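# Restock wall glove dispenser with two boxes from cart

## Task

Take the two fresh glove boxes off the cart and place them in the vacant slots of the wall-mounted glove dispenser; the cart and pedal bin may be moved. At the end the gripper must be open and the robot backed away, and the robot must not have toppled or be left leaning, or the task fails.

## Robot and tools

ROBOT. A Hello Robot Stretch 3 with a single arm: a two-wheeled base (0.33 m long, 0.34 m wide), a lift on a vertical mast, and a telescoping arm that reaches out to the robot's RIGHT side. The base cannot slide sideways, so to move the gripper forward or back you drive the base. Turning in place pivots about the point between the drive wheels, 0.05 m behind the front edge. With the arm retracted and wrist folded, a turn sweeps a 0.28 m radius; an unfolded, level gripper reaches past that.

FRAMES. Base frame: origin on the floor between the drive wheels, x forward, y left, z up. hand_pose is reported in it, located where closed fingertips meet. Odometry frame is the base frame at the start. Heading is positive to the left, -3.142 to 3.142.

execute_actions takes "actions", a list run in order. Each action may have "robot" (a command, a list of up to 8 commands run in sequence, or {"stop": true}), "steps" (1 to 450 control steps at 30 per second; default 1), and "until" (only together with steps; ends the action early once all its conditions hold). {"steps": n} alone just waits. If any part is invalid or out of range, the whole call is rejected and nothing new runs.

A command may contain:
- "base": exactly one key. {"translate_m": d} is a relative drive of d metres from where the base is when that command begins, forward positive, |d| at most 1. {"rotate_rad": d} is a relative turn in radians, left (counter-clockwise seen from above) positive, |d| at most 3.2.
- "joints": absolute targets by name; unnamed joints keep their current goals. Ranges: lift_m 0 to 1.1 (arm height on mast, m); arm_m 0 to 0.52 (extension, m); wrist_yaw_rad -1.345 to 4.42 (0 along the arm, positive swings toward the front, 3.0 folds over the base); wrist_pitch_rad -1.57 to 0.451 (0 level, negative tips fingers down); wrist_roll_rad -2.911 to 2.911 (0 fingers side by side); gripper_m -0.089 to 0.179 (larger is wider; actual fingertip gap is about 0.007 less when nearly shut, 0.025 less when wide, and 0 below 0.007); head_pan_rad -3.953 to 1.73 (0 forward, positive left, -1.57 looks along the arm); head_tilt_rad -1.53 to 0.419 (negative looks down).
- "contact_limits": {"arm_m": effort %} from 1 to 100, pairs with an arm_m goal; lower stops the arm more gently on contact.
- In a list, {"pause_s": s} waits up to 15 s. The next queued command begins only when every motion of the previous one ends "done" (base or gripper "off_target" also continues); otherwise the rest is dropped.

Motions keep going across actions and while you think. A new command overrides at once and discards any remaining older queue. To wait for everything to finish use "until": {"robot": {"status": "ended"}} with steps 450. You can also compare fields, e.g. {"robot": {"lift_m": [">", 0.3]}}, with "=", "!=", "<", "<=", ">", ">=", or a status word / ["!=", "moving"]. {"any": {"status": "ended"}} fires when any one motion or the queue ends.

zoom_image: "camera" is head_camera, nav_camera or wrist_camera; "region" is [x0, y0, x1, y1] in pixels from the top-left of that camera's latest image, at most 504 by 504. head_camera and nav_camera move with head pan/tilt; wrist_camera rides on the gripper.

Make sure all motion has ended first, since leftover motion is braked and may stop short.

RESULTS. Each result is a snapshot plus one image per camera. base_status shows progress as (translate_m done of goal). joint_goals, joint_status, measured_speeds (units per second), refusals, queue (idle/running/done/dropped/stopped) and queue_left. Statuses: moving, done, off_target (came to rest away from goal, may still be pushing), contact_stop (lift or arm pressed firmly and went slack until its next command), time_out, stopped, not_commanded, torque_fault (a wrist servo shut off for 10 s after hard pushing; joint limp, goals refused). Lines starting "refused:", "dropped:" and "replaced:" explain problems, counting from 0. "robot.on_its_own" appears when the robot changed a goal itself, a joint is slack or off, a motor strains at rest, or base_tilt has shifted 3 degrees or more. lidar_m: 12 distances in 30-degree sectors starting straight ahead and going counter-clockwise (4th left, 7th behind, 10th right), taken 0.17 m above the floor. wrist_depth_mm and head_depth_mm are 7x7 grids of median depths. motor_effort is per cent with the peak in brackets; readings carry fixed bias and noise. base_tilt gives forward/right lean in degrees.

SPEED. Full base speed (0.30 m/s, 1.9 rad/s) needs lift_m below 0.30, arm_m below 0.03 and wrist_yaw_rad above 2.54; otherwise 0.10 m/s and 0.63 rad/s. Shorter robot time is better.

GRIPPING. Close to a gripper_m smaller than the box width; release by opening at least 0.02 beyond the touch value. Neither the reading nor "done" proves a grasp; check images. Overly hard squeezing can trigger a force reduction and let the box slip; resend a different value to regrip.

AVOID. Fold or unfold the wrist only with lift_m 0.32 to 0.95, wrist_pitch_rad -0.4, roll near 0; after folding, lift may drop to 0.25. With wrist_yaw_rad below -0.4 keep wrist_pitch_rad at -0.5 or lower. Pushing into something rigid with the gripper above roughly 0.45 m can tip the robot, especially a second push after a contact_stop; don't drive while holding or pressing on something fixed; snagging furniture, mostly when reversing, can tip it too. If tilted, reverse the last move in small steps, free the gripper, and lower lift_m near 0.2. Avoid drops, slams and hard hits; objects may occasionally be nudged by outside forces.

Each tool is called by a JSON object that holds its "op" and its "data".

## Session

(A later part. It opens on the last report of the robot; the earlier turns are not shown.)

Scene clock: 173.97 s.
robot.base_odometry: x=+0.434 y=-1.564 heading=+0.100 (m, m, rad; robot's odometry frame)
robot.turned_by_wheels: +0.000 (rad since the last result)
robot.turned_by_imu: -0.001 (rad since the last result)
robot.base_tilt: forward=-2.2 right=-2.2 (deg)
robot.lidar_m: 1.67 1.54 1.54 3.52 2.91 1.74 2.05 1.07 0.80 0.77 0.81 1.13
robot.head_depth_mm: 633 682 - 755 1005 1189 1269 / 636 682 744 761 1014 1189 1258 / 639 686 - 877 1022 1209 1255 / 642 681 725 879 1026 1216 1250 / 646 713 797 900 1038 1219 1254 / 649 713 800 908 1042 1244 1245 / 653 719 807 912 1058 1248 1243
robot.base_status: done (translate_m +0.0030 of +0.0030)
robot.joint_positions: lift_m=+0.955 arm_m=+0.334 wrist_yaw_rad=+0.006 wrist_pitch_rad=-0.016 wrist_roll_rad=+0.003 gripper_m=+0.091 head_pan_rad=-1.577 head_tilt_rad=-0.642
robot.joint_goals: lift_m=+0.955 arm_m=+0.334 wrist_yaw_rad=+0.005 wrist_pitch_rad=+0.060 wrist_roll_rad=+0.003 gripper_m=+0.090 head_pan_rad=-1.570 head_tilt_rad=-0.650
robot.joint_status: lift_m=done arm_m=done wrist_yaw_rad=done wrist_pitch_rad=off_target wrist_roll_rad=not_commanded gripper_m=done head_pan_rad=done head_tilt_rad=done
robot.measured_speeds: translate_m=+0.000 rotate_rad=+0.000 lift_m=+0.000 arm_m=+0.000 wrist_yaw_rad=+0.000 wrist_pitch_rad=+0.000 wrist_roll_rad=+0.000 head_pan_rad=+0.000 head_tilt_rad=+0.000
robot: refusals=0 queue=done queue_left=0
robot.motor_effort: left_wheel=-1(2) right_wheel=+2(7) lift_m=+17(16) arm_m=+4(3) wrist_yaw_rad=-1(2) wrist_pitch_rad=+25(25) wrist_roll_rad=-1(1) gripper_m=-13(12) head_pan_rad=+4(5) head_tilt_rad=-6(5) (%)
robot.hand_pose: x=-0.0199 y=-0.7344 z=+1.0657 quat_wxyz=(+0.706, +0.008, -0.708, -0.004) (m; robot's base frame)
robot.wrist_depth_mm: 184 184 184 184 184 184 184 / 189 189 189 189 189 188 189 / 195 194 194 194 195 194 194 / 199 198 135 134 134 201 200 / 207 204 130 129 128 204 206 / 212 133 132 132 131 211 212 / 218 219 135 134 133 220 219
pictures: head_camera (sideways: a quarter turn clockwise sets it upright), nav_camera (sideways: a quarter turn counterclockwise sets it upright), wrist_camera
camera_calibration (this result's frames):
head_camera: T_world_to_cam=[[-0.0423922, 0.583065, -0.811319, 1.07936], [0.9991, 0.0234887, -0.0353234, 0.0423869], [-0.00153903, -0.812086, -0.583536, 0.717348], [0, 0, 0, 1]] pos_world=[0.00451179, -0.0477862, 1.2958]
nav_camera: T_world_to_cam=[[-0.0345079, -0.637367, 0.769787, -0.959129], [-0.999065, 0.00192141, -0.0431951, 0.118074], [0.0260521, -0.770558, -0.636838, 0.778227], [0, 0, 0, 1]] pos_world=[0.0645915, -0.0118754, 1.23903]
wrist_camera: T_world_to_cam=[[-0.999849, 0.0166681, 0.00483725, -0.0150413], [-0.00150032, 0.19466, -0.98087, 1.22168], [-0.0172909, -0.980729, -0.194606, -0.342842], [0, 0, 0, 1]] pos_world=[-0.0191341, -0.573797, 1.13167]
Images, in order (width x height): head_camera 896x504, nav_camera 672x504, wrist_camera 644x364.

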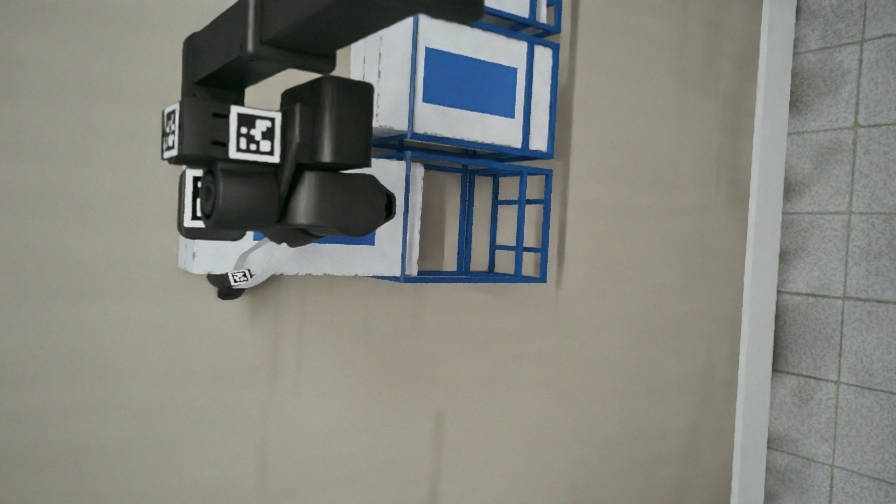

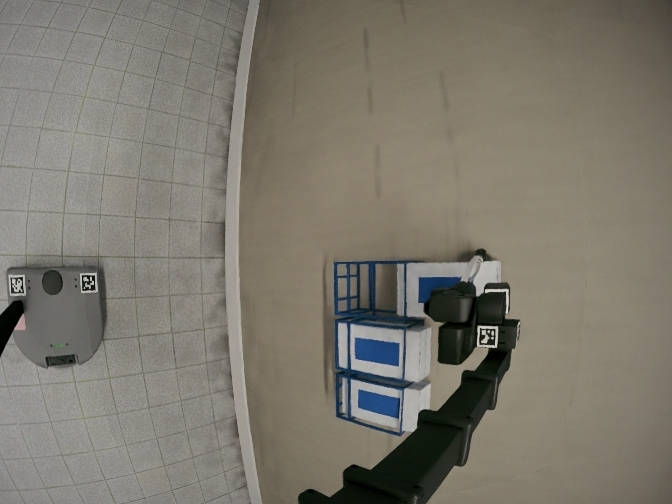

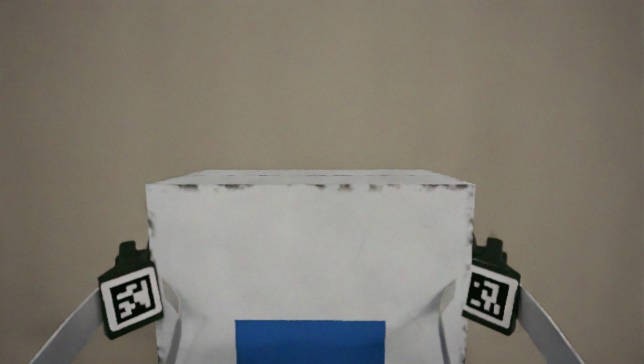

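Entered cleanly.

{"op": "execute_actions", "data": {"actions": [{"robot":{"joints":{"lift_m":0.90}},"steps":100,"until":{"robot":{"status":"ended"}}},{"steps":8}]}}

{"op": "execute_actions", "data": {"actions": [{"robot":{"joints":{"lift_m":0.86}},"steps":100,"until":{"robot":{"status":"ended"}}},{"steps":8}]}}

Scene clock: 175.57 s.
robot.base_odometry: x=+0.434 y=-1.564 heading=+0.100 (m, m, rad; robot's odometry frame)
robot.turned_by_wheels: +0.000 (rad since the last result)
robot.turned_by_imu: +0.000 (rad since the last result)
robot.base_tilt: forward=-2.2 right=-2.2 (deg)
robot.lidar_m: 1.67 1.54 1.54 3.51 2.91 1.74 2.06 1.08 0.80 0.77 0.81 1.13
robot.head_depth_mm: 634 697 753 - 1032 1189 1267 / 637 704 - 780 1016 1196 1255 / 641 695 - 897 1024 1197 1258 / 641 699 709 791 1031 1221 1259 / 645 713 796 896 1036 1223 1244 / 650 718 799 906 1050 1245 1245 / 653 722 805 910 1053 1245 1241
robot.base_status: done (translate_m +0.0030 of +0.0030)
robot.joint_positions: lift_m=+0.900 arm_m=+0.334 wrist_yaw_rad=+0.006 wrist_pitch_rad=-0.016 wrist_roll_rad=+0.003 gripper_m=+0.091 head_pan_rad=-1.577 head_tilt_rad=-0.642
robot.joint_goals: lift_m=+0.900 arm_m=+0.334 wrist_yaw_rad=+0.005 wrist_pitch_rad=+0.060 wrist_roll_rad=+0.003 gripper_m=+0.090 head_pan_rad=-1.570 head_tilt_rad=-0.650
robot.joint_status: lift_m=done arm_m=done wrist_yaw_rad=done wrist_pitch_rad=off_target wrist_roll_rad=not_commanded gripper_m=done head_pan_rad=done head_tilt_rad=done
robot.measured_speeds: translate_m=+0.000 rotate_rad=+0.000 lift_m=+0.000 arm_m=+0.000 wrist_yaw_rad=+0.000 wrist_pitch_rad=+0.000 wrist_roll_rad=+0.000 head_pan_rad=+0.000 head_tilt_rad=+0.000
robot: refusals=0 queue=done queue_left=0
robot.motor_effort: left_wheel=-2(2) right_wheel=+2(1) lift_m=+16(17) arm_m=+3(3) wrist_yaw_rad=-1(1) wrist_pitch_rad=+25(25) wrist_roll_rad=-1(1) gripper_m=-14(13) head_pan_rad=+4(4) head_tilt_rad=-5(5) (%)
robot.hand_pose: x=-0.0199 y=-0.7344 z=+1.0107 quat_wxyz=(+0.706, +0.008, -0.708, -0.004) (m; robot's base frame)
robot.wrist_depth_mm: 184 184 184 184 184 184 184 / 189 189 190 189 189 189 188 / 194 194 194 194 194 195 195 / 199 198 136 135 134 200 200 / 206 204 130 129 128 205 206 / 212 133 132 132 131 212 212 / 219 219 135 134 134 221 220
pictures: head_camera (sideways: a quarter turn clockwise sets it upright), nav_camera (sideways: a quarter turn counterclockwise sets it upright), wrist_camera
camera_calibration (this result's frames):
head_camera: T_world_to_cam=[[-0.0423922, 0.583065, -0.811319, 1.07936], [0.9991, 0.0234887, -0.0353234, 0.0423869], [-0.00153903, -0.812086, -0.583536, 0.717348], [0, 0, 0, 1]] pos_world=[0.00451179, -0.0477862, 1.2958]
nav_camera: T_world_to_cam=[[-0.0345079, -0.637367, 0.769787, -0.959129], [-0.999065, 0.00192141, -0.0431951, 0.118074], [0.0260521, -0.770558, -0.636838, 0.778227], [0, 0, 0, 1]] pos_world=[0.0645915, -0.0118754, 1.23903]
wrist_camera: T_world_to_cam=[[-0.999849, 0.0166677, 0.00483428, -0.0147724], [-0.00149896, 0.194577, -0.980886, 1.16771], [-0.0172898, -0.980746, -0.194522, -0.35364], [0, 0, 0, 1]] pos_world=[-0.0191341, -0.573795, 1.07667]
Images, in order (width x height): head_camera 896x504, nav_camera 672x504, wrist_camera 644x364.

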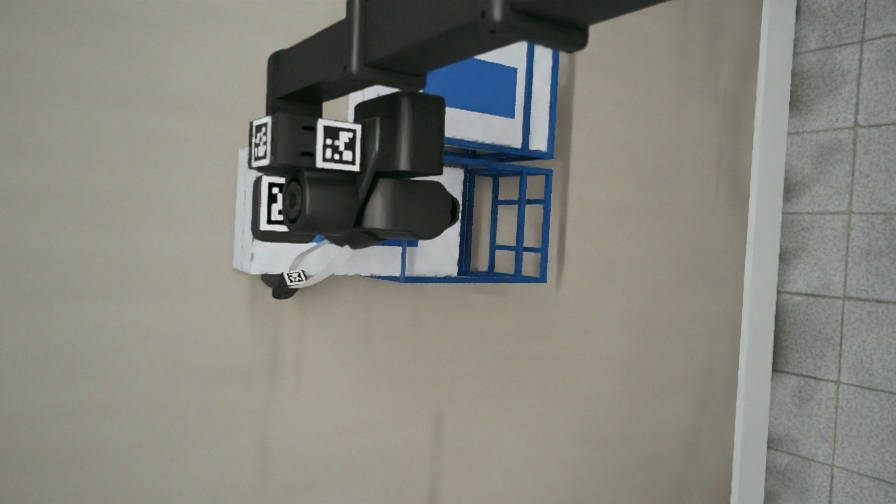

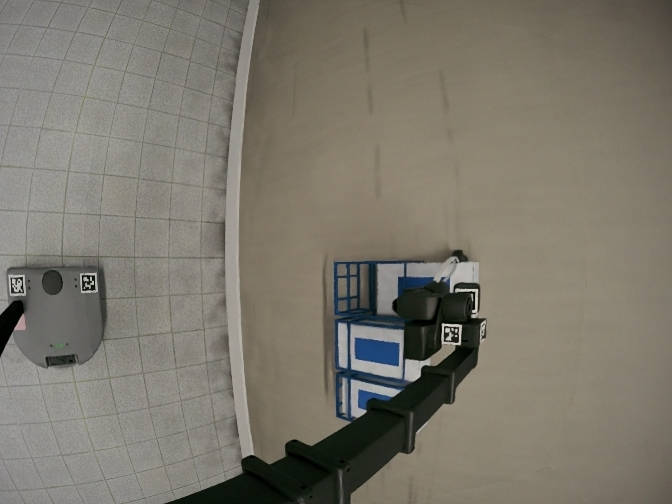

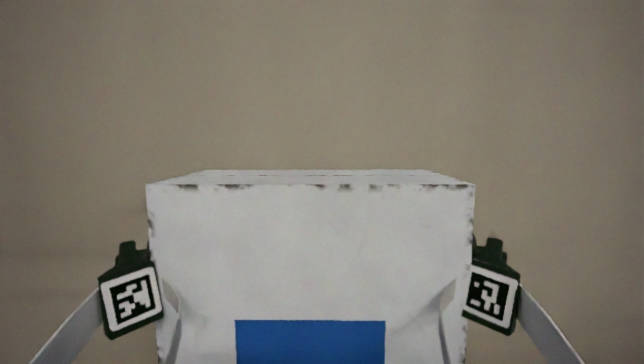

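Scene clock: 176.90 s.
robot.base_odometry: x=+0.434 y=-1.564 heading=+0.100 (m, m, rad; robot's odometry frame)
robot.turned_by_wheels: +0.000 (rad since the last result)
robot.turned_by_imu: +0.000 (rad since the last result)
robot.base_tilt: forward=-2.2 right=-2.2 (deg)
robot.lidar_m: 1.67 1.54 1.54 3.52 2.91 1.74 2.07 1.07 0.80 0.77 0.81 1.12
robot.head_depth_mm: 633 697 754 - - 1218 1268 / 637 702 757 - 1018 1194 1260 / 640 703 722 - 1021 1204 1259 / 641 710 727 795 1032 1214 1251 / 647 714 795 899 1037 1219 1249 / 649 717 801 908 1045 1238 1245 / 652 723 803 908 1053 1245 1242
robot.base_status: done (translate_m +0.0030 of +0.0030)
robot.joint_positions: lift_m=+0.860 arm_m=+0.334 wrist_yaw_rad=+0.006 wrist_pitch_rad=-0.016 wrist_roll_rad=+0.003 gripper_m=+0.091 head_pan_rad=-1.577 head_tilt_rad=-0.642
robot.joint_goals: lift_m=+0.860 arm_m=+0.334 wrist_yaw_rad=+0.005 wrist_pitch_rad=+0.060 wrist_roll_rad=+0.003 gripper_m=+0.090 head_pan_rad=-1.570 head_tilt_rad=-0.650
robot.joint_status: lift_m=done arm_m=done wrist_yaw_rad=done wrist_pitch_rad=off_target wrist_roll_rad=not_commanded gripper_m=done head_pan_rad=done head_tilt_rad=done
robot.measured_speeds: translate_m=+0.000 rotate_rad=+0.000 lift_m=+0.000 arm_m=+0.000 wrist_yaw_rad=+0.000 wrist_pitch_rad=+0.000 wrist_roll_rad=+0.000 head_pan_rad=+0.000 head_tilt_rad=+0.000
robot: refusals=0 queue=done queue_left=0
robot.motor_effort: left_wheel=-2(2) right_wheel=+2(2) lift_m=+16(16) arm_m=+3(3) wrist_yaw_rad=-1(1) wrist_pitch_rad=+25(25) wrist_roll_rad=-1(1) gripper_m=-14(13) head_pan_rad=+5(5) head_tilt_rad=-5(5) (%)
robot.hand_pose: x=-0.0199 y=-0.7344 z=+0.9707 quat_wxyz=(+0.706, +0.008, -0.708, -0.004) (m; robot's base frame)
robot.wrist_depth_mm: 184 184 184 184 184 184 184 / 189 189 189 189 189 189 189 / 194 194 195 194 195 194 194 / 201 199 135 135 133 199 200 / 206 203 129 129 128 205 206 / 212 133 132 131 131 212 213 / 219 219 135 134 133 161 153
pictures: head_camera (sideways: a quarter turn clockwise sets it upright), nav_camera (sideways: a quarter turn counterclockwise sets it upright), wrist_camera
camera_calibration (this result's frames):
head_camera: T_world_to_cam=[[-0.0423922, 0.583065, -0.811319, 1.07936], [0.9991, 0.0234888, -0.0353234, 0.0423869], [-0.00153893, -0.812086, -0.583536, 0.717348], [0, 0, 0, 1]] pos_world=[0.00451179, -0.0477862, 1.2958]
nav_camera: T_world_to_cam=[[-0.0345079, -0.637367, 0.769787, -0.959129], [-0.999065, 0.00192129, -0.0431951, 0.118074], [0.0260522, -0.770558, -0.636838, 0.778227], [0, 0, 0, 1]] pos_world=[0.0645915, -0.0118753, 1.23903]
wrist_camera: T_world_to_cam=[[-0.999849, 0.0166678, 0.00483256, -0.0145772], [-0.00149818, 0.194525, -0.980896, 1.12846], [-0.0172894, -0.980756, -0.19447, -0.36148], [0, 0, 0, 1]] pos_world=[-0.0191342, -0.573793, 1.03667]
Images, in order (width x height): head_camera 896x504, nav_camera 672x504, wrist_camera 644x364.

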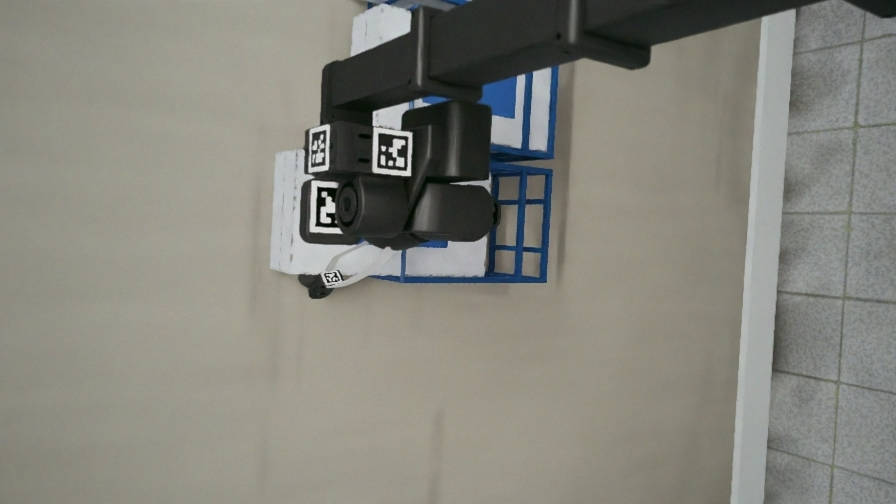

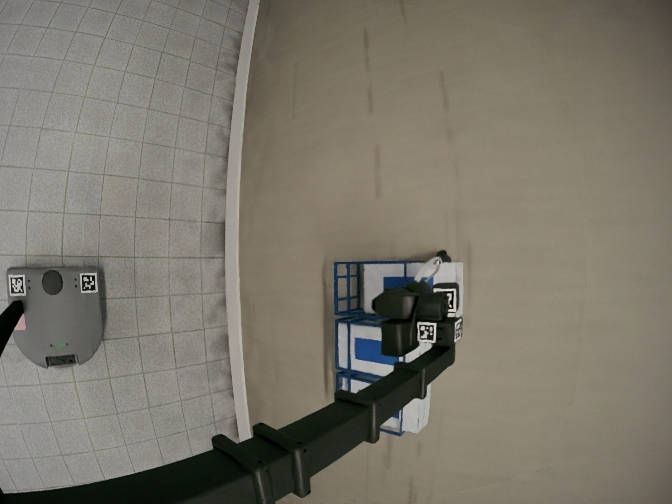

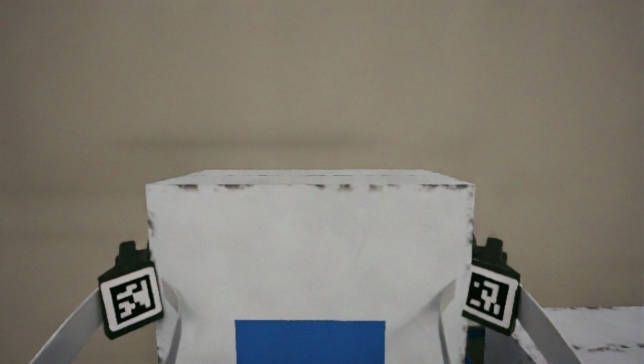

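{"op": "execute_actions", "data": {"actions": [{"robot":{"joints":{"lift_m":0.845}},"steps":60,"until":{"robot":{"status":"ended"}}},{"robot":{"joints":{"gripper_m":0.158}},"steps":30},{"robot":[{"joints":{"lift_m":0.90,"wrist_pitch_rad":-0.1}},{"joints":{"arm_m":0.0}}],"steps":200,"until":{"robot":{"status":"ended"}}}]}}

Scene clock: 183.50 s.
robot.base_odometry: x=+0.434 y=-1.564 heading=+0.100 (m, m, rad; robot's odometry frame)
robot.turned_by_wheels: +0.000 (rad since the last result)
robot.turned_by_imu: -0.002 (rad since the last result)
robot.base_tilt: forward=-2.2 right=-2.2 (deg)
robot.lidar_m: 1.67 1.54 1.54 3.52 2.90 1.74 2.06 1.08 0.80 0.77 0.81 1.12
robot.head_depth_mm: 633 701 757 760 1020 - - / 636 705 760 761 1018 1137 - / 641 705 751 792 837 - - / 643 709 751 782 1006 - 1254 / 645 713 796 905 1064 1225 1253 / 650 715 800 908 1042 1232 1247 / 653 718 803 916 1064 1251 1247
robot.base_status: done (translate_m +0.0030 of +0.0030)
robot.joint_positions: lift_m=+0.900 arm_m=+0.000 wrist_yaw_rad=+0.006 wrist_pitch_rad=-0.117 wrist_roll_rad=+0.003 gripper_m=+0.158 head_pan_rad=-1.577 head_tilt_rad=-0.642
robot.joint_goals: lift_m=+0.900 arm_m=+0.000 wrist_yaw_rad=+0.005 wrist_pitch_rad=-0.100 wrist_roll_rad=+0.003 gripper_m=+0.158 head_pan_rad=-1.570 head_tilt_rad=-0.650
robot.joint_status: lift_m=done arm_m=done wrist_yaw_rad=done wrist_pitch_rad=done wrist_roll_rad=not_commanded gripper_m=done head_pan_rad=done head_tilt_rad=done
robot.measured_speeds: translate_m=+0.000 rotate_rad=+0.000 lift_m=+0.000 arm_m=+0.000 wrist_yaw_rad=+0.000 wrist_pitch_rad=+0.000 wrist_roll_rad=+0.000 head_pan_rad=+0.000 head_tilt_rad=+0.000
robot: refusals=0 queue=done queue_left=0
robot.motor_effort: left_wheel=-2(2) right_wheel=+2(2) lift_m=+28(28) arm_m=-3(5) wrist_yaw_rad=-1(1) wrist_pitch_rad=+6(26) wrist_roll_rad=-1(1) gripper_m=+0(82) head_pan_rad=+4(4) head_tilt_rad=-5(5) (%)
robot.hand_pose: x=-0.0199 y=-0.3970 z=+0.9843 quat_wxyz=(+0.705, +0.044, -0.706, -0.040) (m; robot's base frame)
robot.wrist_depth_mm: 484 486 489 487 492 484 485 / 511 506 506 508 512 504 508 / 532 529 528 527 537 529 529 / 550 553 554 478 473 474 546 / 584 576 584 488 475 482 572 / 618 614 610 495 489 - 609 / 646 640 643 633 514 649 649
pictures: head_camera (sideways: a quarter turn clockwise sets it upright), nav_camera (sideways: a quarter turn counterclockwise sets it upright), wrist_camera
camera_calibration (this result's frames):
head_camera: T_world_to_cam=[[-0.0423921, 0.583071, -0.811315, 1.07936], [0.9991, 0.023489, -0.0353232, 0.0423866], [-0.001539, -0.812082, -0.583542, 0.717356], [0, 0, 0, 1]] pos_world=[0.00451179, -0.0477862, 1.2958]
nav_camera: T_world_to_cam=[[-0.034508, -0.637373, 0.769782, -0.959122], [-0.999065, 0.00192173, -0.0431951, 0.118074], [0.0260521, -0.770553, -0.636843, 0.778235], [0, 0, 0, 1]] pos_world=[0.0645915, -0.0118749, 1.23903]
wrist_camera: T_world_to_cam=[[-0.999844, 0.0161795, 0.00711438, -0.0227625], [-0.00207052, 0.292529, -0.956254, 1.09083], [-0.0175529, -0.95612, -0.29245, 0.0783503], [0, 0, 0, 1]] pos_world=[-0.0191251, -0.243818, 1.06619]
Images, in order (width x height): head_camera 896x504, nav_camera 672x504, wrist_camera 644x364.

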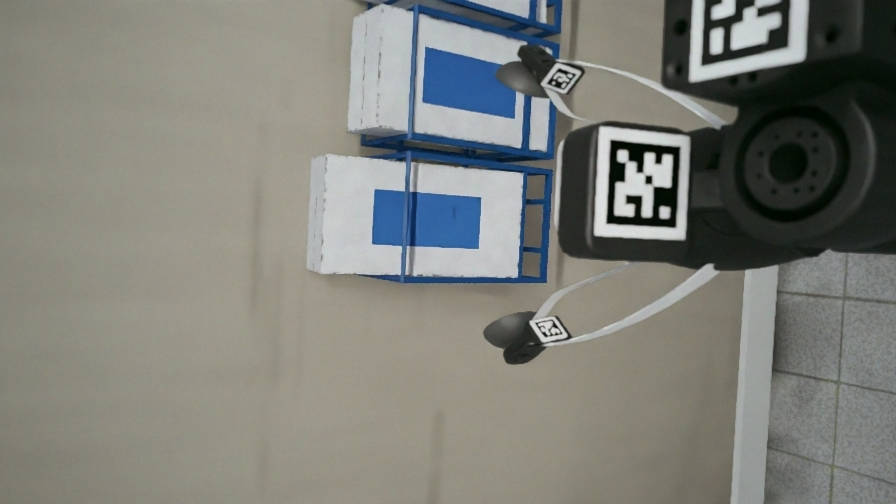

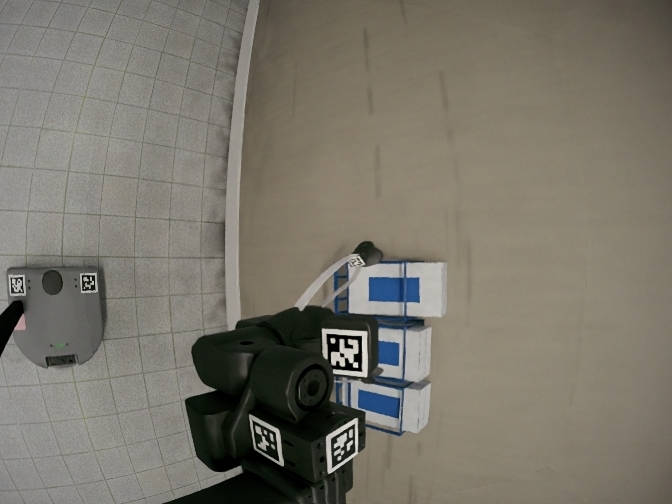

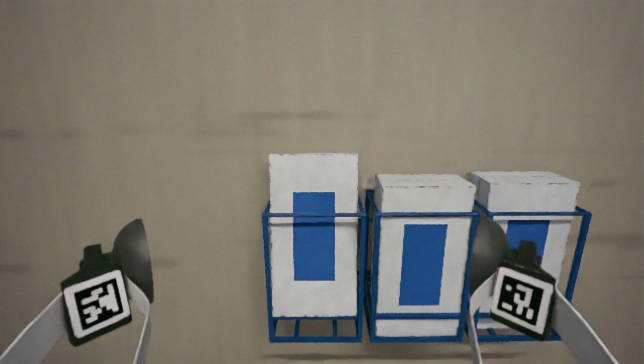

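{"op": "execute_actions", "data": {"actions": [{"robot":[{"joints":{"lift_m":0.89,"wrist_pitch_rad":-0.15}},{"joints":{"arm_m":0.34}},{"joints":{"gripper_m":0.09}},{"pause_s":0.6}],"steps":300,"until":{"robot":{"status":"ended"}}},{"steps":3}]}}

Scene clock: 193.77 s.
robot.base_odometry: x=+0.434 y=-1.564 heading=+0.100 (m, m, rad; robot's odometry frame)
robot.turned_by_wheels: +0.000 (rad since the last result)
robot.turned_by_imu: -0.003 (rad since the last result)
robot.base_tilt: forward=-2.3 right=-2.2 (deg)
robot.lidar_m: 1.67 1.54 1.54 3.52 2.92 1.74 2.05 1.07 0.80 0.77 0.81 1.12
robot.head_depth_mm: 636 698 755 - 1033 1190 1263 / 637 702 - 791 1023 1204 1260 / 639 706 - 804 1028 1210 1257 / 640 708 752 789 1036 1221 1254 / 644 715 794 905 1043 1234 1247 / 650 719 801 910 1048 1247 1239 / 653 724 805 913 1051 1258 1243
robot.base_status: done (translate_m +0.0030 of +0.0030)
robot.joint_positions: lift_m=+0.890 arm_m=+0.340 wrist_yaw_rad=+0.006 wrist_pitch_rad=-0.167 wrist_roll_rad=+0.003 gripper_m=+0.091 head_pan_rad=-1.577 head_tilt_rad=-0.643
robot.joint_goals: lift_m=+0.890 arm_m=+0.340 wrist_yaw_rad=+0.005 wrist_pitch_rad=-0.150 wrist_roll_rad=+0.003 gripper_m=+0.090 head_pan_rad=-1.570 head_tilt_rad=-0.650
robot.joint_status: lift_m=done arm_m=done wrist_yaw_rad=done wrist_pitch_rad=done wrist_roll_rad=not_commanded gripper_m=moving head_pan_rad=done head_tilt_rad=done
robot.measured_speeds: translate_m=+0.000 rotate_rad=+0.000 lift_m=+0.000 arm_m=+0.000 wrist_yaw_rad=+0.000 wrist_pitch_rad=+0.000 wrist_roll_rad=+0.000 head_pan_rad=+0.000 head_tilt_rad=+0.000
robot: refusals=0 queue=running queue_left=1
robot.motor_effort: left_wheel=-2(2) right_wheel=+2(2) lift_m=+13(27) arm_m=+3(2) wrist_yaw_rad=-1(1) wrist_pitch_rad=+6(6) wrist_roll_rad=-1(1) gripper_m=-12(89) head_pan_rad=+5(4) head_tilt_rad=-4(5) (%)
robot.hand_pose: x=-0.0200 y=-0.7334 z=+0.9629 quat_wxyz=(+0.704, +0.061, -0.705, -0.057) (m; robot's base frame)
robot.wrist_depth_mm: 169 169 170 169 170 169 170 / 178 178 177 178 178 178 177 / 187 187 187 186 186 187 187 / 197 196 197 197 197 197 196 / 208 206 180 179 179 208 208 / 221 - 143 143 143 216 216 / 233 238 147 147 147 173 149
pictures: head_camera (sideways: a quarter turn clockwise sets it upright), nav_camera (sideways: a quarter turn counterclockwise sets it upright), wrist_camera
camera_calibration (this result's frames):
head_camera: T_world_to_cam=[[-0.042387, 0.583803, -0.810788, 1.07867], [0.9991, 0.0235195, -0.0352966, 0.0423519], [-0.00153691, -0.811554, -0.584275, 0.718309], [0, 0, 0, 1]] pos_world=[0.00451176, -0.0477806, 1.29576]
nav_camera: T_world_to_cam=[[-0.034513, -0.638068, 0.769206, -0.958372], [-0.999065, 0.00196204, -0.0431988, 0.118079], [0.0260545, -0.769978, -0.637539, 0.779139], [0, 0, 0, 1]] pos_world=[0.0645918, -0.0118182, 1.23902]
wrist_camera: T_world_to_cam=[[-0.999841, 0.0158537, 0.00820599, -0.0184879], [-0.00233989, 0.339327, -0.940666, 1.18801], [-0.0176975, -0.940535, -0.339235, -0.193106], [0, 0, 0, 1]] pos_world=[-0.0191226, -0.584454, 1.05217]
Images, in order (width x height): head_camera 896x504, nav_camera 672x504, wrist_camera 644x364.

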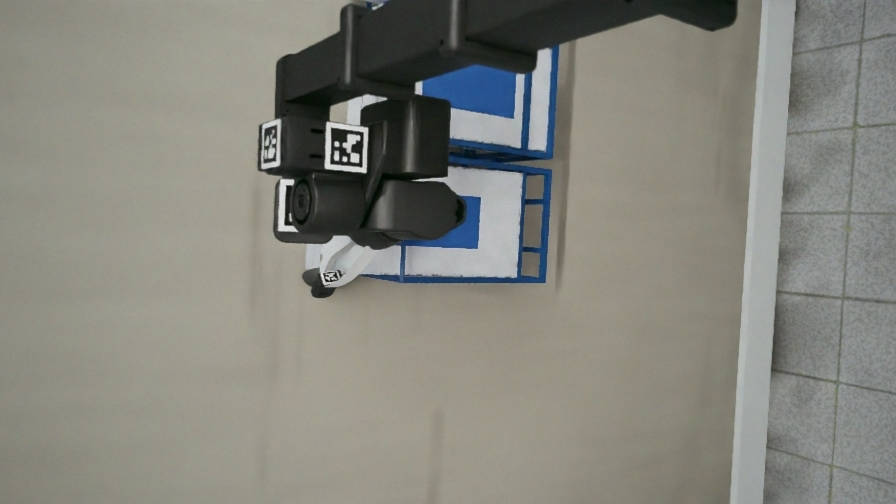

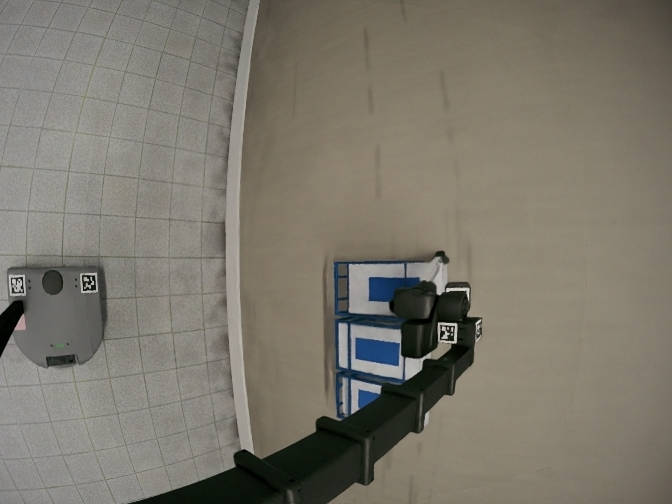

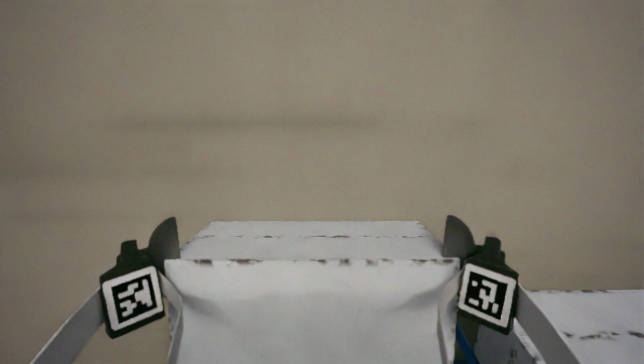

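{"op": "execute_actions", "data": {"actions": [{"steps":25},{"robot":{"joints":{"wrist_pitch_rad":-0.03,"arm_m":0.333}},"steps":60,"until":{"robot":{"status":"ended"}}},{"steps":10},{"robot":{"joints":{"lift_m":0.875}},"steps":60,"until":{"robot":{"status":"ended"}}},{"steps":8}]}}

{"op": "zoom_image", "data": {"camera": "head_camera", "region": [300, 100, 600, 330]}}

Scene clock: 196.83 s.
robot.base_odometry: x=+0.434 y=-1.564 heading=+0.100 (m, m, rad; robot's odometry frame)
robot.turned_by_wheels: +0.000 (rad since the last result)
robot.turned_by_imu: -0.001 (rad since the last result)
robot.base_tilt: forward=-2.2 right=-2.2 (deg)
robot.lidar_m: 1.66 1.54 1.54 3.52 2.91 1.73 2.06 1.07 0.80 0.77 0.81 1.12
robot.head_depth_mm: 635 699 757 - - 1184 1253 / 637 704 746 790 1014 1194 1256 / 640 706 - 803 1025 1200 1254 / 644 710 755 786 1037 1218 1249 / 647 714 795 907 1039 1234 1258 / 649 718 802 909 1049 1237 1249 / 652 723 805 915 1055 1249 1243
robot.base_status: done (translate_m +0.0030 of +0.0030)
robot.joint_positions: lift_m=+0.875 arm_m=+0.333 wrist_yaw_rad=+0.006 wrist_pitch_rad=-0.089 wrist_roll_rad=+0.003 gripper_m=+0.091 head_pan_rad=-1.577 head_tilt_rad=-0.643
robot.joint_goals: lift_m=+0.875 arm_m=+0.333 wrist_yaw_rad=+0.005 wrist_pitch_rad=-0.030 wrist_roll_rad=+0.003 gripper_m=+0.090 head_pan_rad=-1.570 head_tilt_rad=-0.650
robot.joint_status: lift_m=done arm_m=done wrist_yaw_rad=done wrist_pitch_rad=off_target wrist_roll_rad=not_commanded gripper_m=done head_pan_rad=done head_tilt_rad=done
robot.measured_speeds: translate_m=+0.000 rotate_rad=+0.000 lift_m=+0.000 arm_m=+0.000 wrist_yaw_rad=+0.000 wrist_pitch_rad=+0.000 wrist_roll_rad=+0.000 head_pan_rad=+0.000 head_tilt_rad=+0.000
robot: refusals=0 queue=done queue_left=0
robot.motor_effort: left_wheel=-2(2) right_wheel=+2(1) lift_m=+15(18) arm_m=-3(4) wrist_yaw_rad=-1(1) wrist_pitch_rad=+20(28) wrist_roll_rad=-1(1) gripper_m=-13(12) head_pan_rad=+4(4) head_tilt_rad=-5(5) (%)
robot.hand_pose: x=-0.0199 y=-0.7314 z=+0.9672 quat_wxyz=(+0.706, +0.034, -0.707, -0.030) (m; robot's base frame)
robot.wrist_depth_mm: 179 179 179 178 179 179 179 / 186 186 186 186 186 185 185 / 193 193 193 193 194 193 193 / 201 201 201 201 202 201 202 / 209 208 193 193 206 209 210 / 220 - 143 143 143 217 215 / 229 232 145 145 145 173 151
pictures: head_camera (sideways: a quarter turn clockwise sets it upright), nav_camera (sideways: a quarter turn counterclockwise sets it upright), wrist_camera
camera_calibration (this result's frames):
head_camera: T_world_to_cam=[[-0.0423877, 0.583803, -0.810788, 1.07867], [0.9991, 0.0235208, -0.0352966, 0.0423519], [-0.00153584, -0.811554, -0.584275, 0.718309], [0, 0, 0, 1]] pos_world=[0.00451182, -0.0477806, 1.29576]
nav_camera: T_world_to_cam=[[-0.0345121, -0.638068, 0.769206, -0.958371], [-0.999065, 0.00196074, -0.0431988, 0.118079], [0.0260555, -0.769977, -0.637539, 0.779139], [0, 0, 0, 1]] pos_world=[0.0645918, -0.0118181, 1.23902]
wrist_camera: T_world_to_cam=[[-0.999846, 0.0163359, 0.00648927, -0.0164937], [-0.00191641, 0.265669, -0.964062, 1.16013], [-0.0174729, -0.963926, -0.265596, -0.278083], [0, 0, 0, 1]] pos_world=[-0.0191267, -0.575993, 1.04469]
Images, in order (width x height): head_camera 896x504, nav_camera 672x504, wrist_camera 644x364.

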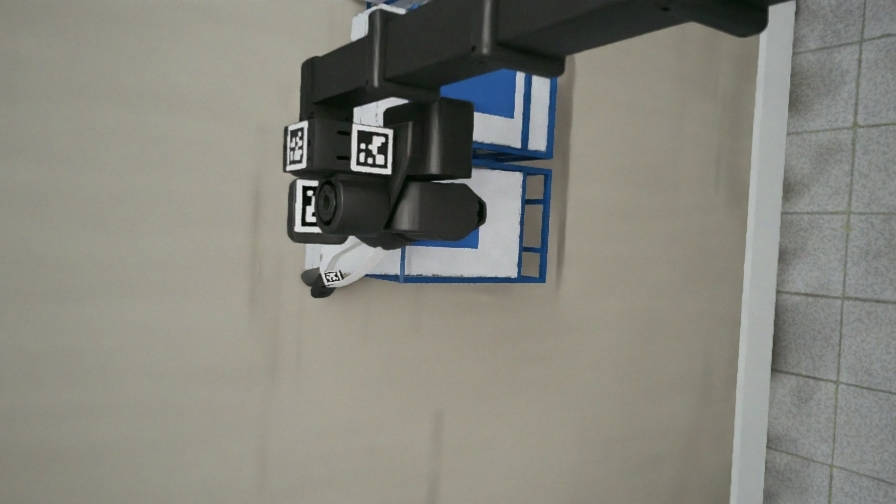

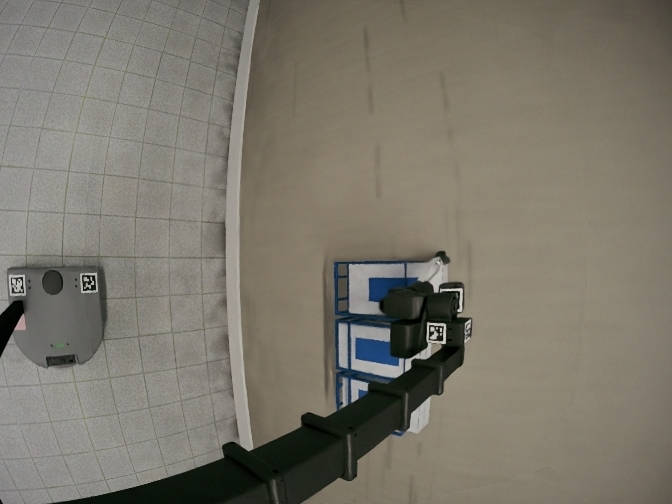

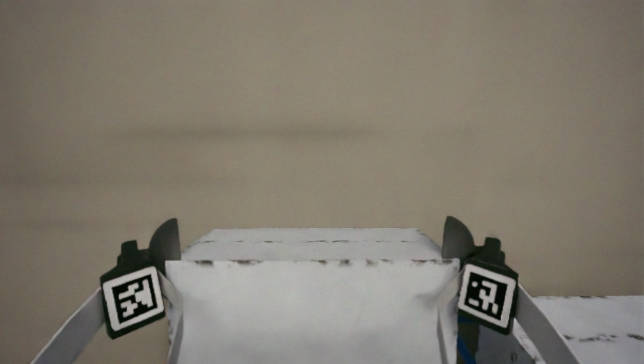

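Region (300, 100, 600, 330) of head_camera's 896x504 image, scaled by 1.680, with more detail than that image has; it fills the top 386 rows of this view, and the rest is white.

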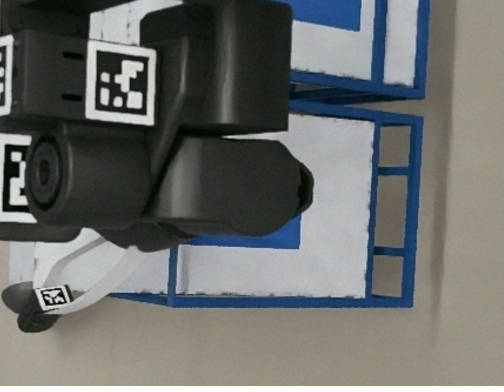

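{"op": "execute_actions", "data": {"actions": [{"robot":[{"joints":{"gripper_m":0.158}},{"joints":{"lift_m":0.90,"wrist_pitch_rad":-0.1}},{"joints":{"arm_m":0.0}},{"joints":{"lift_m":0.75}}],"steps":450,"until":{"robot":{"status":"ended"}}}]}}

Scene clock: 204.93 s.
robot.base_odometry: x=+0.434 y=-1.564 heading=+0.100 (m, m, rad; robot's odometry frame)
robot.turned_by_wheels: +0.000 (rad since the last result)
robot.turned_by_imu: -0.002 (rad since the last result)
robot.base_tilt: forward=-2.2 right=-2.3 (deg)
robot.lidar_m: 1.67 1.54 1.55 3.52 2.91 1.74 2.05 1.07 0.80 0.77 0.81 1.13
robot.head_depth_mm: 634 697 755 759 1011 1188 1263 / 638 704 764 762 1017 1220 1261 / 643 704 750 789 1022 1195 - / 643 710 754 788 1027 1207 1280 / 646 715 798 904 1043 1262 1250 / 649 717 802 909 1048 1238 1244 / 654 722 806 918 1056 1255 1243
robot.base_status: done (translate_m +0.0030 of +0.0030)
robot.joint_positions: lift_m=+0.750 arm_m=+0.000 wrist_yaw_rad=+0.006 wrist_pitch_rad=-0.118 wrist_roll_rad=+0.003 gripper_m=+0.158 head_pan_rad=-1.577 head_tilt_rad=-0.643
robot.joint_goals: lift_m=+0.750 arm_m=+0.000 wrist_yaw_rad=+0.005 wrist_pitch_rad=-0.100 wrist_roll_rad=+0.003 gripper_m=+0.158 head_pan_rad=-1.570 head_tilt_rad=-0.650
robot.joint_status: lift_m=done arm_m=done wrist_yaw_rad=done wrist_pitch_rad=done wrist_roll_rad=not_commanded gripper_m=done head_pan_rad=done head_tilt_rad=done
robot.measured_speeds: translate_m=+0.000 rotate_rad=+0.000 lift_m=+0.000 arm_m=+0.000 wrist_yaw_rad=+0.000 wrist_pitch_rad=+0.000 wrist_roll_rad=+0.000 head_pan_rad=+0.000 head_tilt_rad=+0.000
robot: refusals=0 queue=done queue_left=0
robot.motor_effort: left_wheel=-2(2) right_wheel=+2(2) lift_m=+14(28) arm_m=-3(4) wrist_yaw_rad=-1(1) wrist_pitch_rad=+6(20) wrist_roll_rad=-1(1) gripper_m=+0(82) head_pan_rad=+4(4) head_tilt_rad=-4(5) (%)
robot.hand_pose: x=-0.0200 y=-0.3970 z=+0.8351 quat_wxyz=(+0.705, +0.044, -0.706, -0.040) (m; robot's base frame)
robot.wrist_depth_mm: 484 487 489 480 488 485 487 / 507 510 511 435 415 428 501 / 532 532 528 450 429 441 448 / 547 558 551 450 451 455 547 / 581 575 580 486 467 475 582 / 612 614 613 618 614 - 611 / 654 641 640 644 641 653 640
pictures: head_camera (sideways: a quarter turn clockwise sets it upright), nav_camera (sideways: a quarter turn counterclockwise sets it upright), wrist_camera
camera_calibration (this result's frames):
head_camera: T_world_to_cam=[[-0.0423877, 0.583803, -0.810788, 1.07867], [0.9991, 0.0235208, -0.0352966, 0.0423519], [-0.00153585, -0.811555, -0.584275, 0.718309], [0, 0, 0, 1]] pos_world=[0.00451182, -0.0477806, 1.29576]
nav_camera: T_world_to_cam=[[-0.0345121, -0.638068, 0.769206, -0.958372], [-0.999065, 0.00196073, -0.0431988, 0.118079], [0.0260555, -0.769978, -0.637539, 0.779139], [0, 0, 0, 1]] pos_world=[0.0645918, -0.0118181, 1.23902]
wrist_camera: T_world_to_cam=[[-0.999842, 0.0162874, 0.00712379, -0.0216942], [-0.00204093, 0.292909, -0.956138, 0.948179], [-0.0176596, -0.956002, -0.292829, 0.0350942], [0, 0, 0, 1]] pos_world=[-0.0191359, -0.243827, 0.917022]
Images, in order (width x height): head_camera 896x504, nav_camera 672x504, wrist_camera 644x364.

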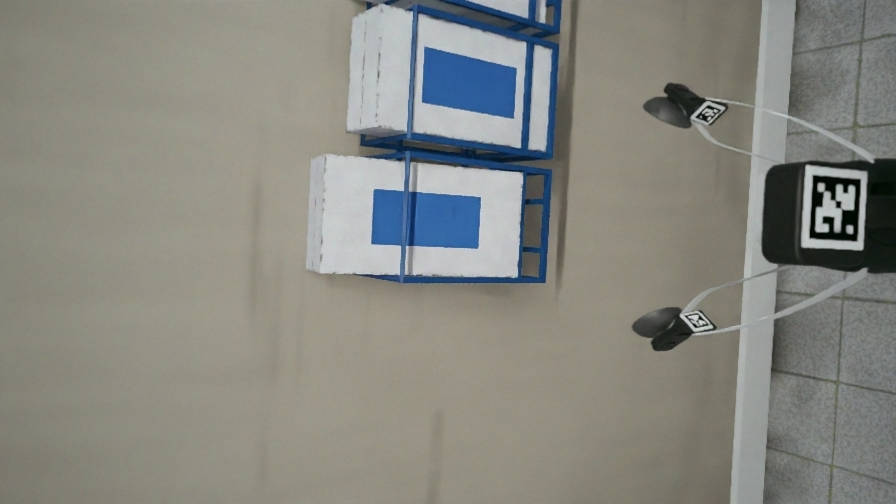

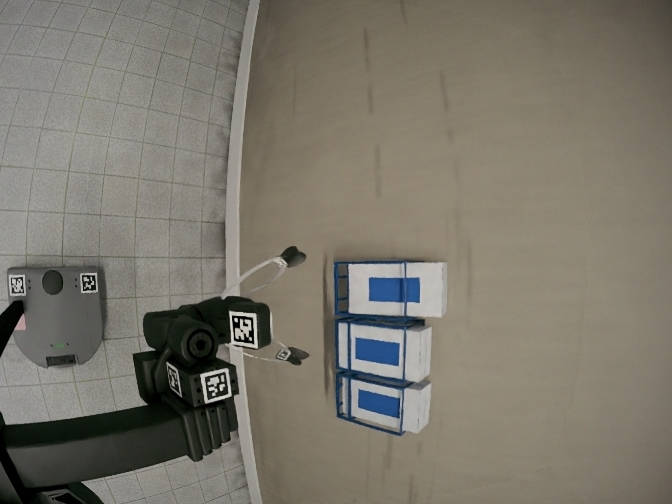

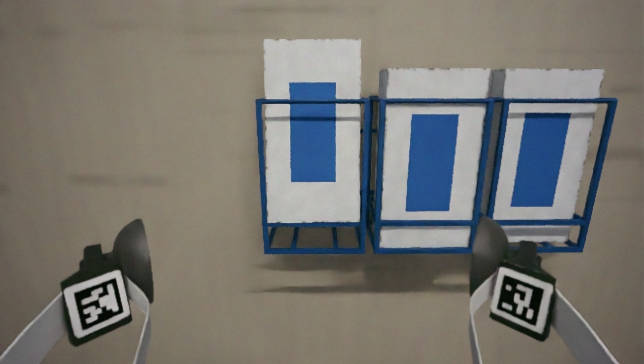

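{"op": "zoom_image", "data": {"camera": "wrist_camera", "region": [240, 170, 400, 270]}}

{"op": "zoom_image", "data": {"camera": "head_camera", "region": [290, 120, 590, 300]}}

Region (240, 170, 400, 270) of wrist_camera's 644x364 image, scaled by 3.150; it fills the top 315 rows of this view, and the rest is white.

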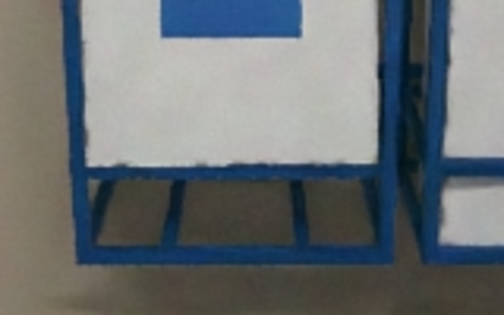

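Region (290, 120, 590, 300) of head_camera's 896x504 image, scaled by 1.680, with more detail than that image has; it fills the top 302 rows of this view, and the rest is white.

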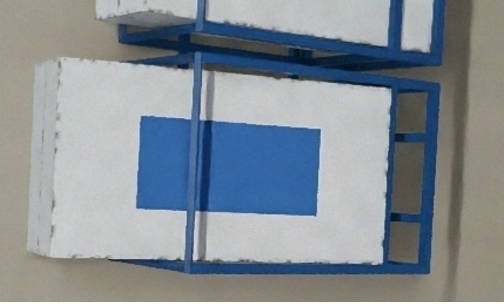

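{"op": "execute_actions", "data": {"actions": [{"robot":[{"joints":{"gripper_m":0.0,"lift_m":0.68}},{"joints":{"arm_m":0.24}}],"steps":450,"until":{"robot":{"status":"ended"}}},{"robot":{"joints":{"arm_m":0.31},"contact_limits":{"arm_m":15}},"steps":200,"until":{"robot":{"status":"ended"}}}]}}

Scene clock: 211.30 s.
robot.base_odometry: x=+0.434 y=-1.564 heading=+0.100 (m, m, rad; robot's odometry frame)
robot.turned_by_wheels: +0.000 (rad since the last result)
robot.turned_by_imu: -0.004 (rad since the last result)
robot.base_tilt: forward=-2.3 right=-2.4 (deg)
robot.lidar_m: 1.67 1.54 1.54 3.52 2.91 1.74 2.06 1.08 0.80 0.77 0.81 1.12
robot.head_depth_mm: 638 704 758 763 1012 1172 1277 / 641 706 762 768 921 - 1244 / 645 705 765 807 - 1242 1259 / 647 713 770 800 1047 1222 1256 / 649 715 800 903 1046 1234 1255 / 653 722 803 910 1055 1236 1251 / 655 726 806 918 1060 1255 1248
robot.base_status: done (translate_m +0.0030 of +0.0030)
robot.joint_positions: lift_m=+0.680 arm_m=+0.299 wrist_yaw_rad=+0.007 wrist_pitch_rad=-0.137 wrist_roll_rad=+0.003 gripper_m=+0.000 head_pan_rad=-1.577 head_tilt_rad=-0.643
robot.joint_goals: lift_m=+0.680 arm_m=+0.300 wrist_yaw_rad=+0.005 wrist_pitch_rad=-0.100 wrist_roll_rad=+0.003 gripper_m=+0.000 head_pan_rad=-1.570 head_tilt_rad=-0.650
robot.joint_status: lift_m=done arm_m=contact_stop wrist_yaw_rad=done wrist_pitch_rad=done wrist_roll_rad=not_commanded gripper_m=done head_pan_rad=done head_tilt_rad=done
robot.measured_speeds: translate_m=+0.000 rotate_rad=+0.001 lift_m=+0.000 arm_m=-0.018 wrist_yaw_rad=+0.040 wrist_pitch_rad=-0.024 wrist_roll_rad=+0.000 head_pan_rad=+0.000 head_tilt_rad=+0.000
robot: refusals=0 queue=dropped queue_left=0
robot.on_its_own: arm_m is slack since a contact_stop, until your next command for it (your +0.310 is given up)
robot.motor_effort: left_wheel=-3(4) right_wheel=+0(2) lift_m=+14(14) arm_m=+9(18) wrist_yaw_rad=-1(2) wrist_pitch_rad=+13(13) wrist_roll_rad=-1(1) gripper_m=-3(82) head_pan_rad=+4(4) head_tilt_rad=-4(5) (%)
robot.contact_limits: arm_m 15 (drawing in: default 18, maximum 30; extending or still: default 25, maximum 41)
robot.hand_pose: x=-0.0198 y=-0.6949 z=+0.7602 quat_wxyz=(+0.705, +0.051, -0.706, -0.046) (m; robot's base frame)
robot.wrist_depth_mm: 211 147 146 146 146 135 119 / 220 216 153 152 152 122 124 / 229 225 159 159 161 125 129 / 241 240 167 167 169 134 136 / 254 250 176 174 178 140 142 / 269 265 184 - 184 149 150 / 283 279 189 192 153 155 154
pictures: head_camera (sideways: a quarter turn clockwise sets it upright), nav_camera (sideways: a quarter turn counterclockwise sets it upright), wrist_camera
camera_calibration (this result's frames):
head_camera: T_world_to_cam=[[-0.0423873, 0.583905, -0.810715, 1.07858], [0.9991, 0.0235255, -0.0352929, 0.0423471], [-0.00153521, -0.811481, -0.584377, 0.718442], [0, 0, 0, 1]] pos_world=[0.00451184, -0.0477799, 1.29575]
nav_camera: T_world_to_cam=[[-0.0345126, -0.638165, 0.769126, -0.958267], [-0.999065, 0.00196593, -0.0431993, 0.118079], [0.0260562, -0.769897, -0.637636, 0.779265], [0, 0, 0, 1]] pos_world=[0.0645918, -0.0118102, 1.23902]
wrist_camera: T_world_to_cam=[[-0.999852, 0.0154393, 0.00755417, -0.0170539], [-0.00237136, 0.311386, -0.950281, 0.972224], [-0.0170239, -0.950158, -0.311303, -0.253581], [0, 0, 0, 1]] pos_world=[-0.0190629, -0.543415, 0.845074]
Images, in order (width x height): head_camera 896x504, nav_camera 672x504, wrist_camera 644x364.

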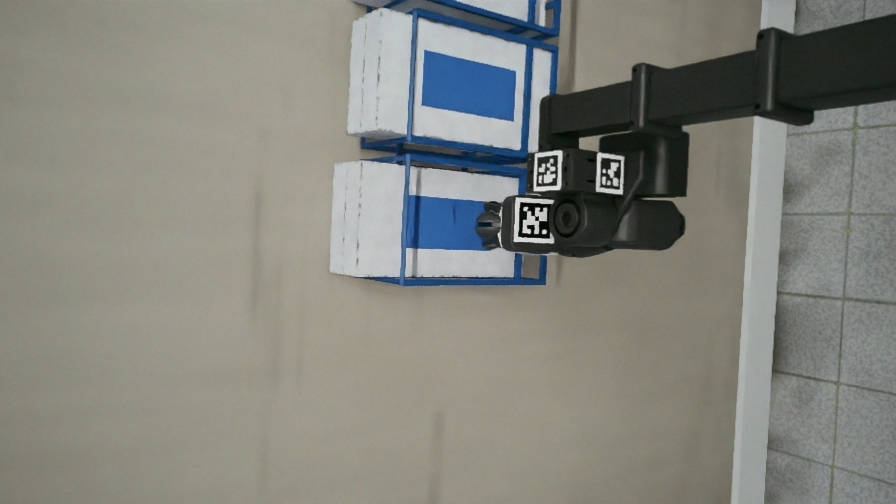

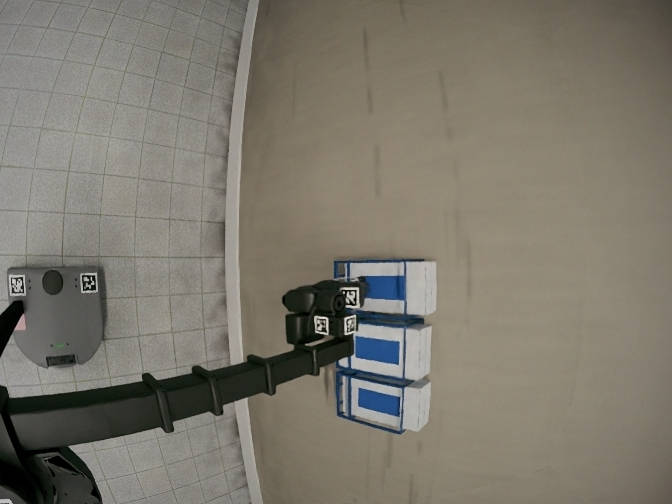

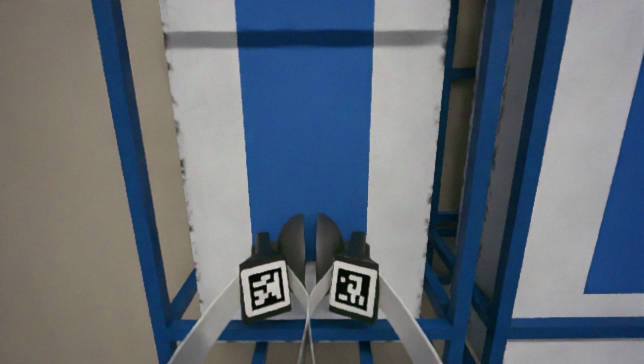

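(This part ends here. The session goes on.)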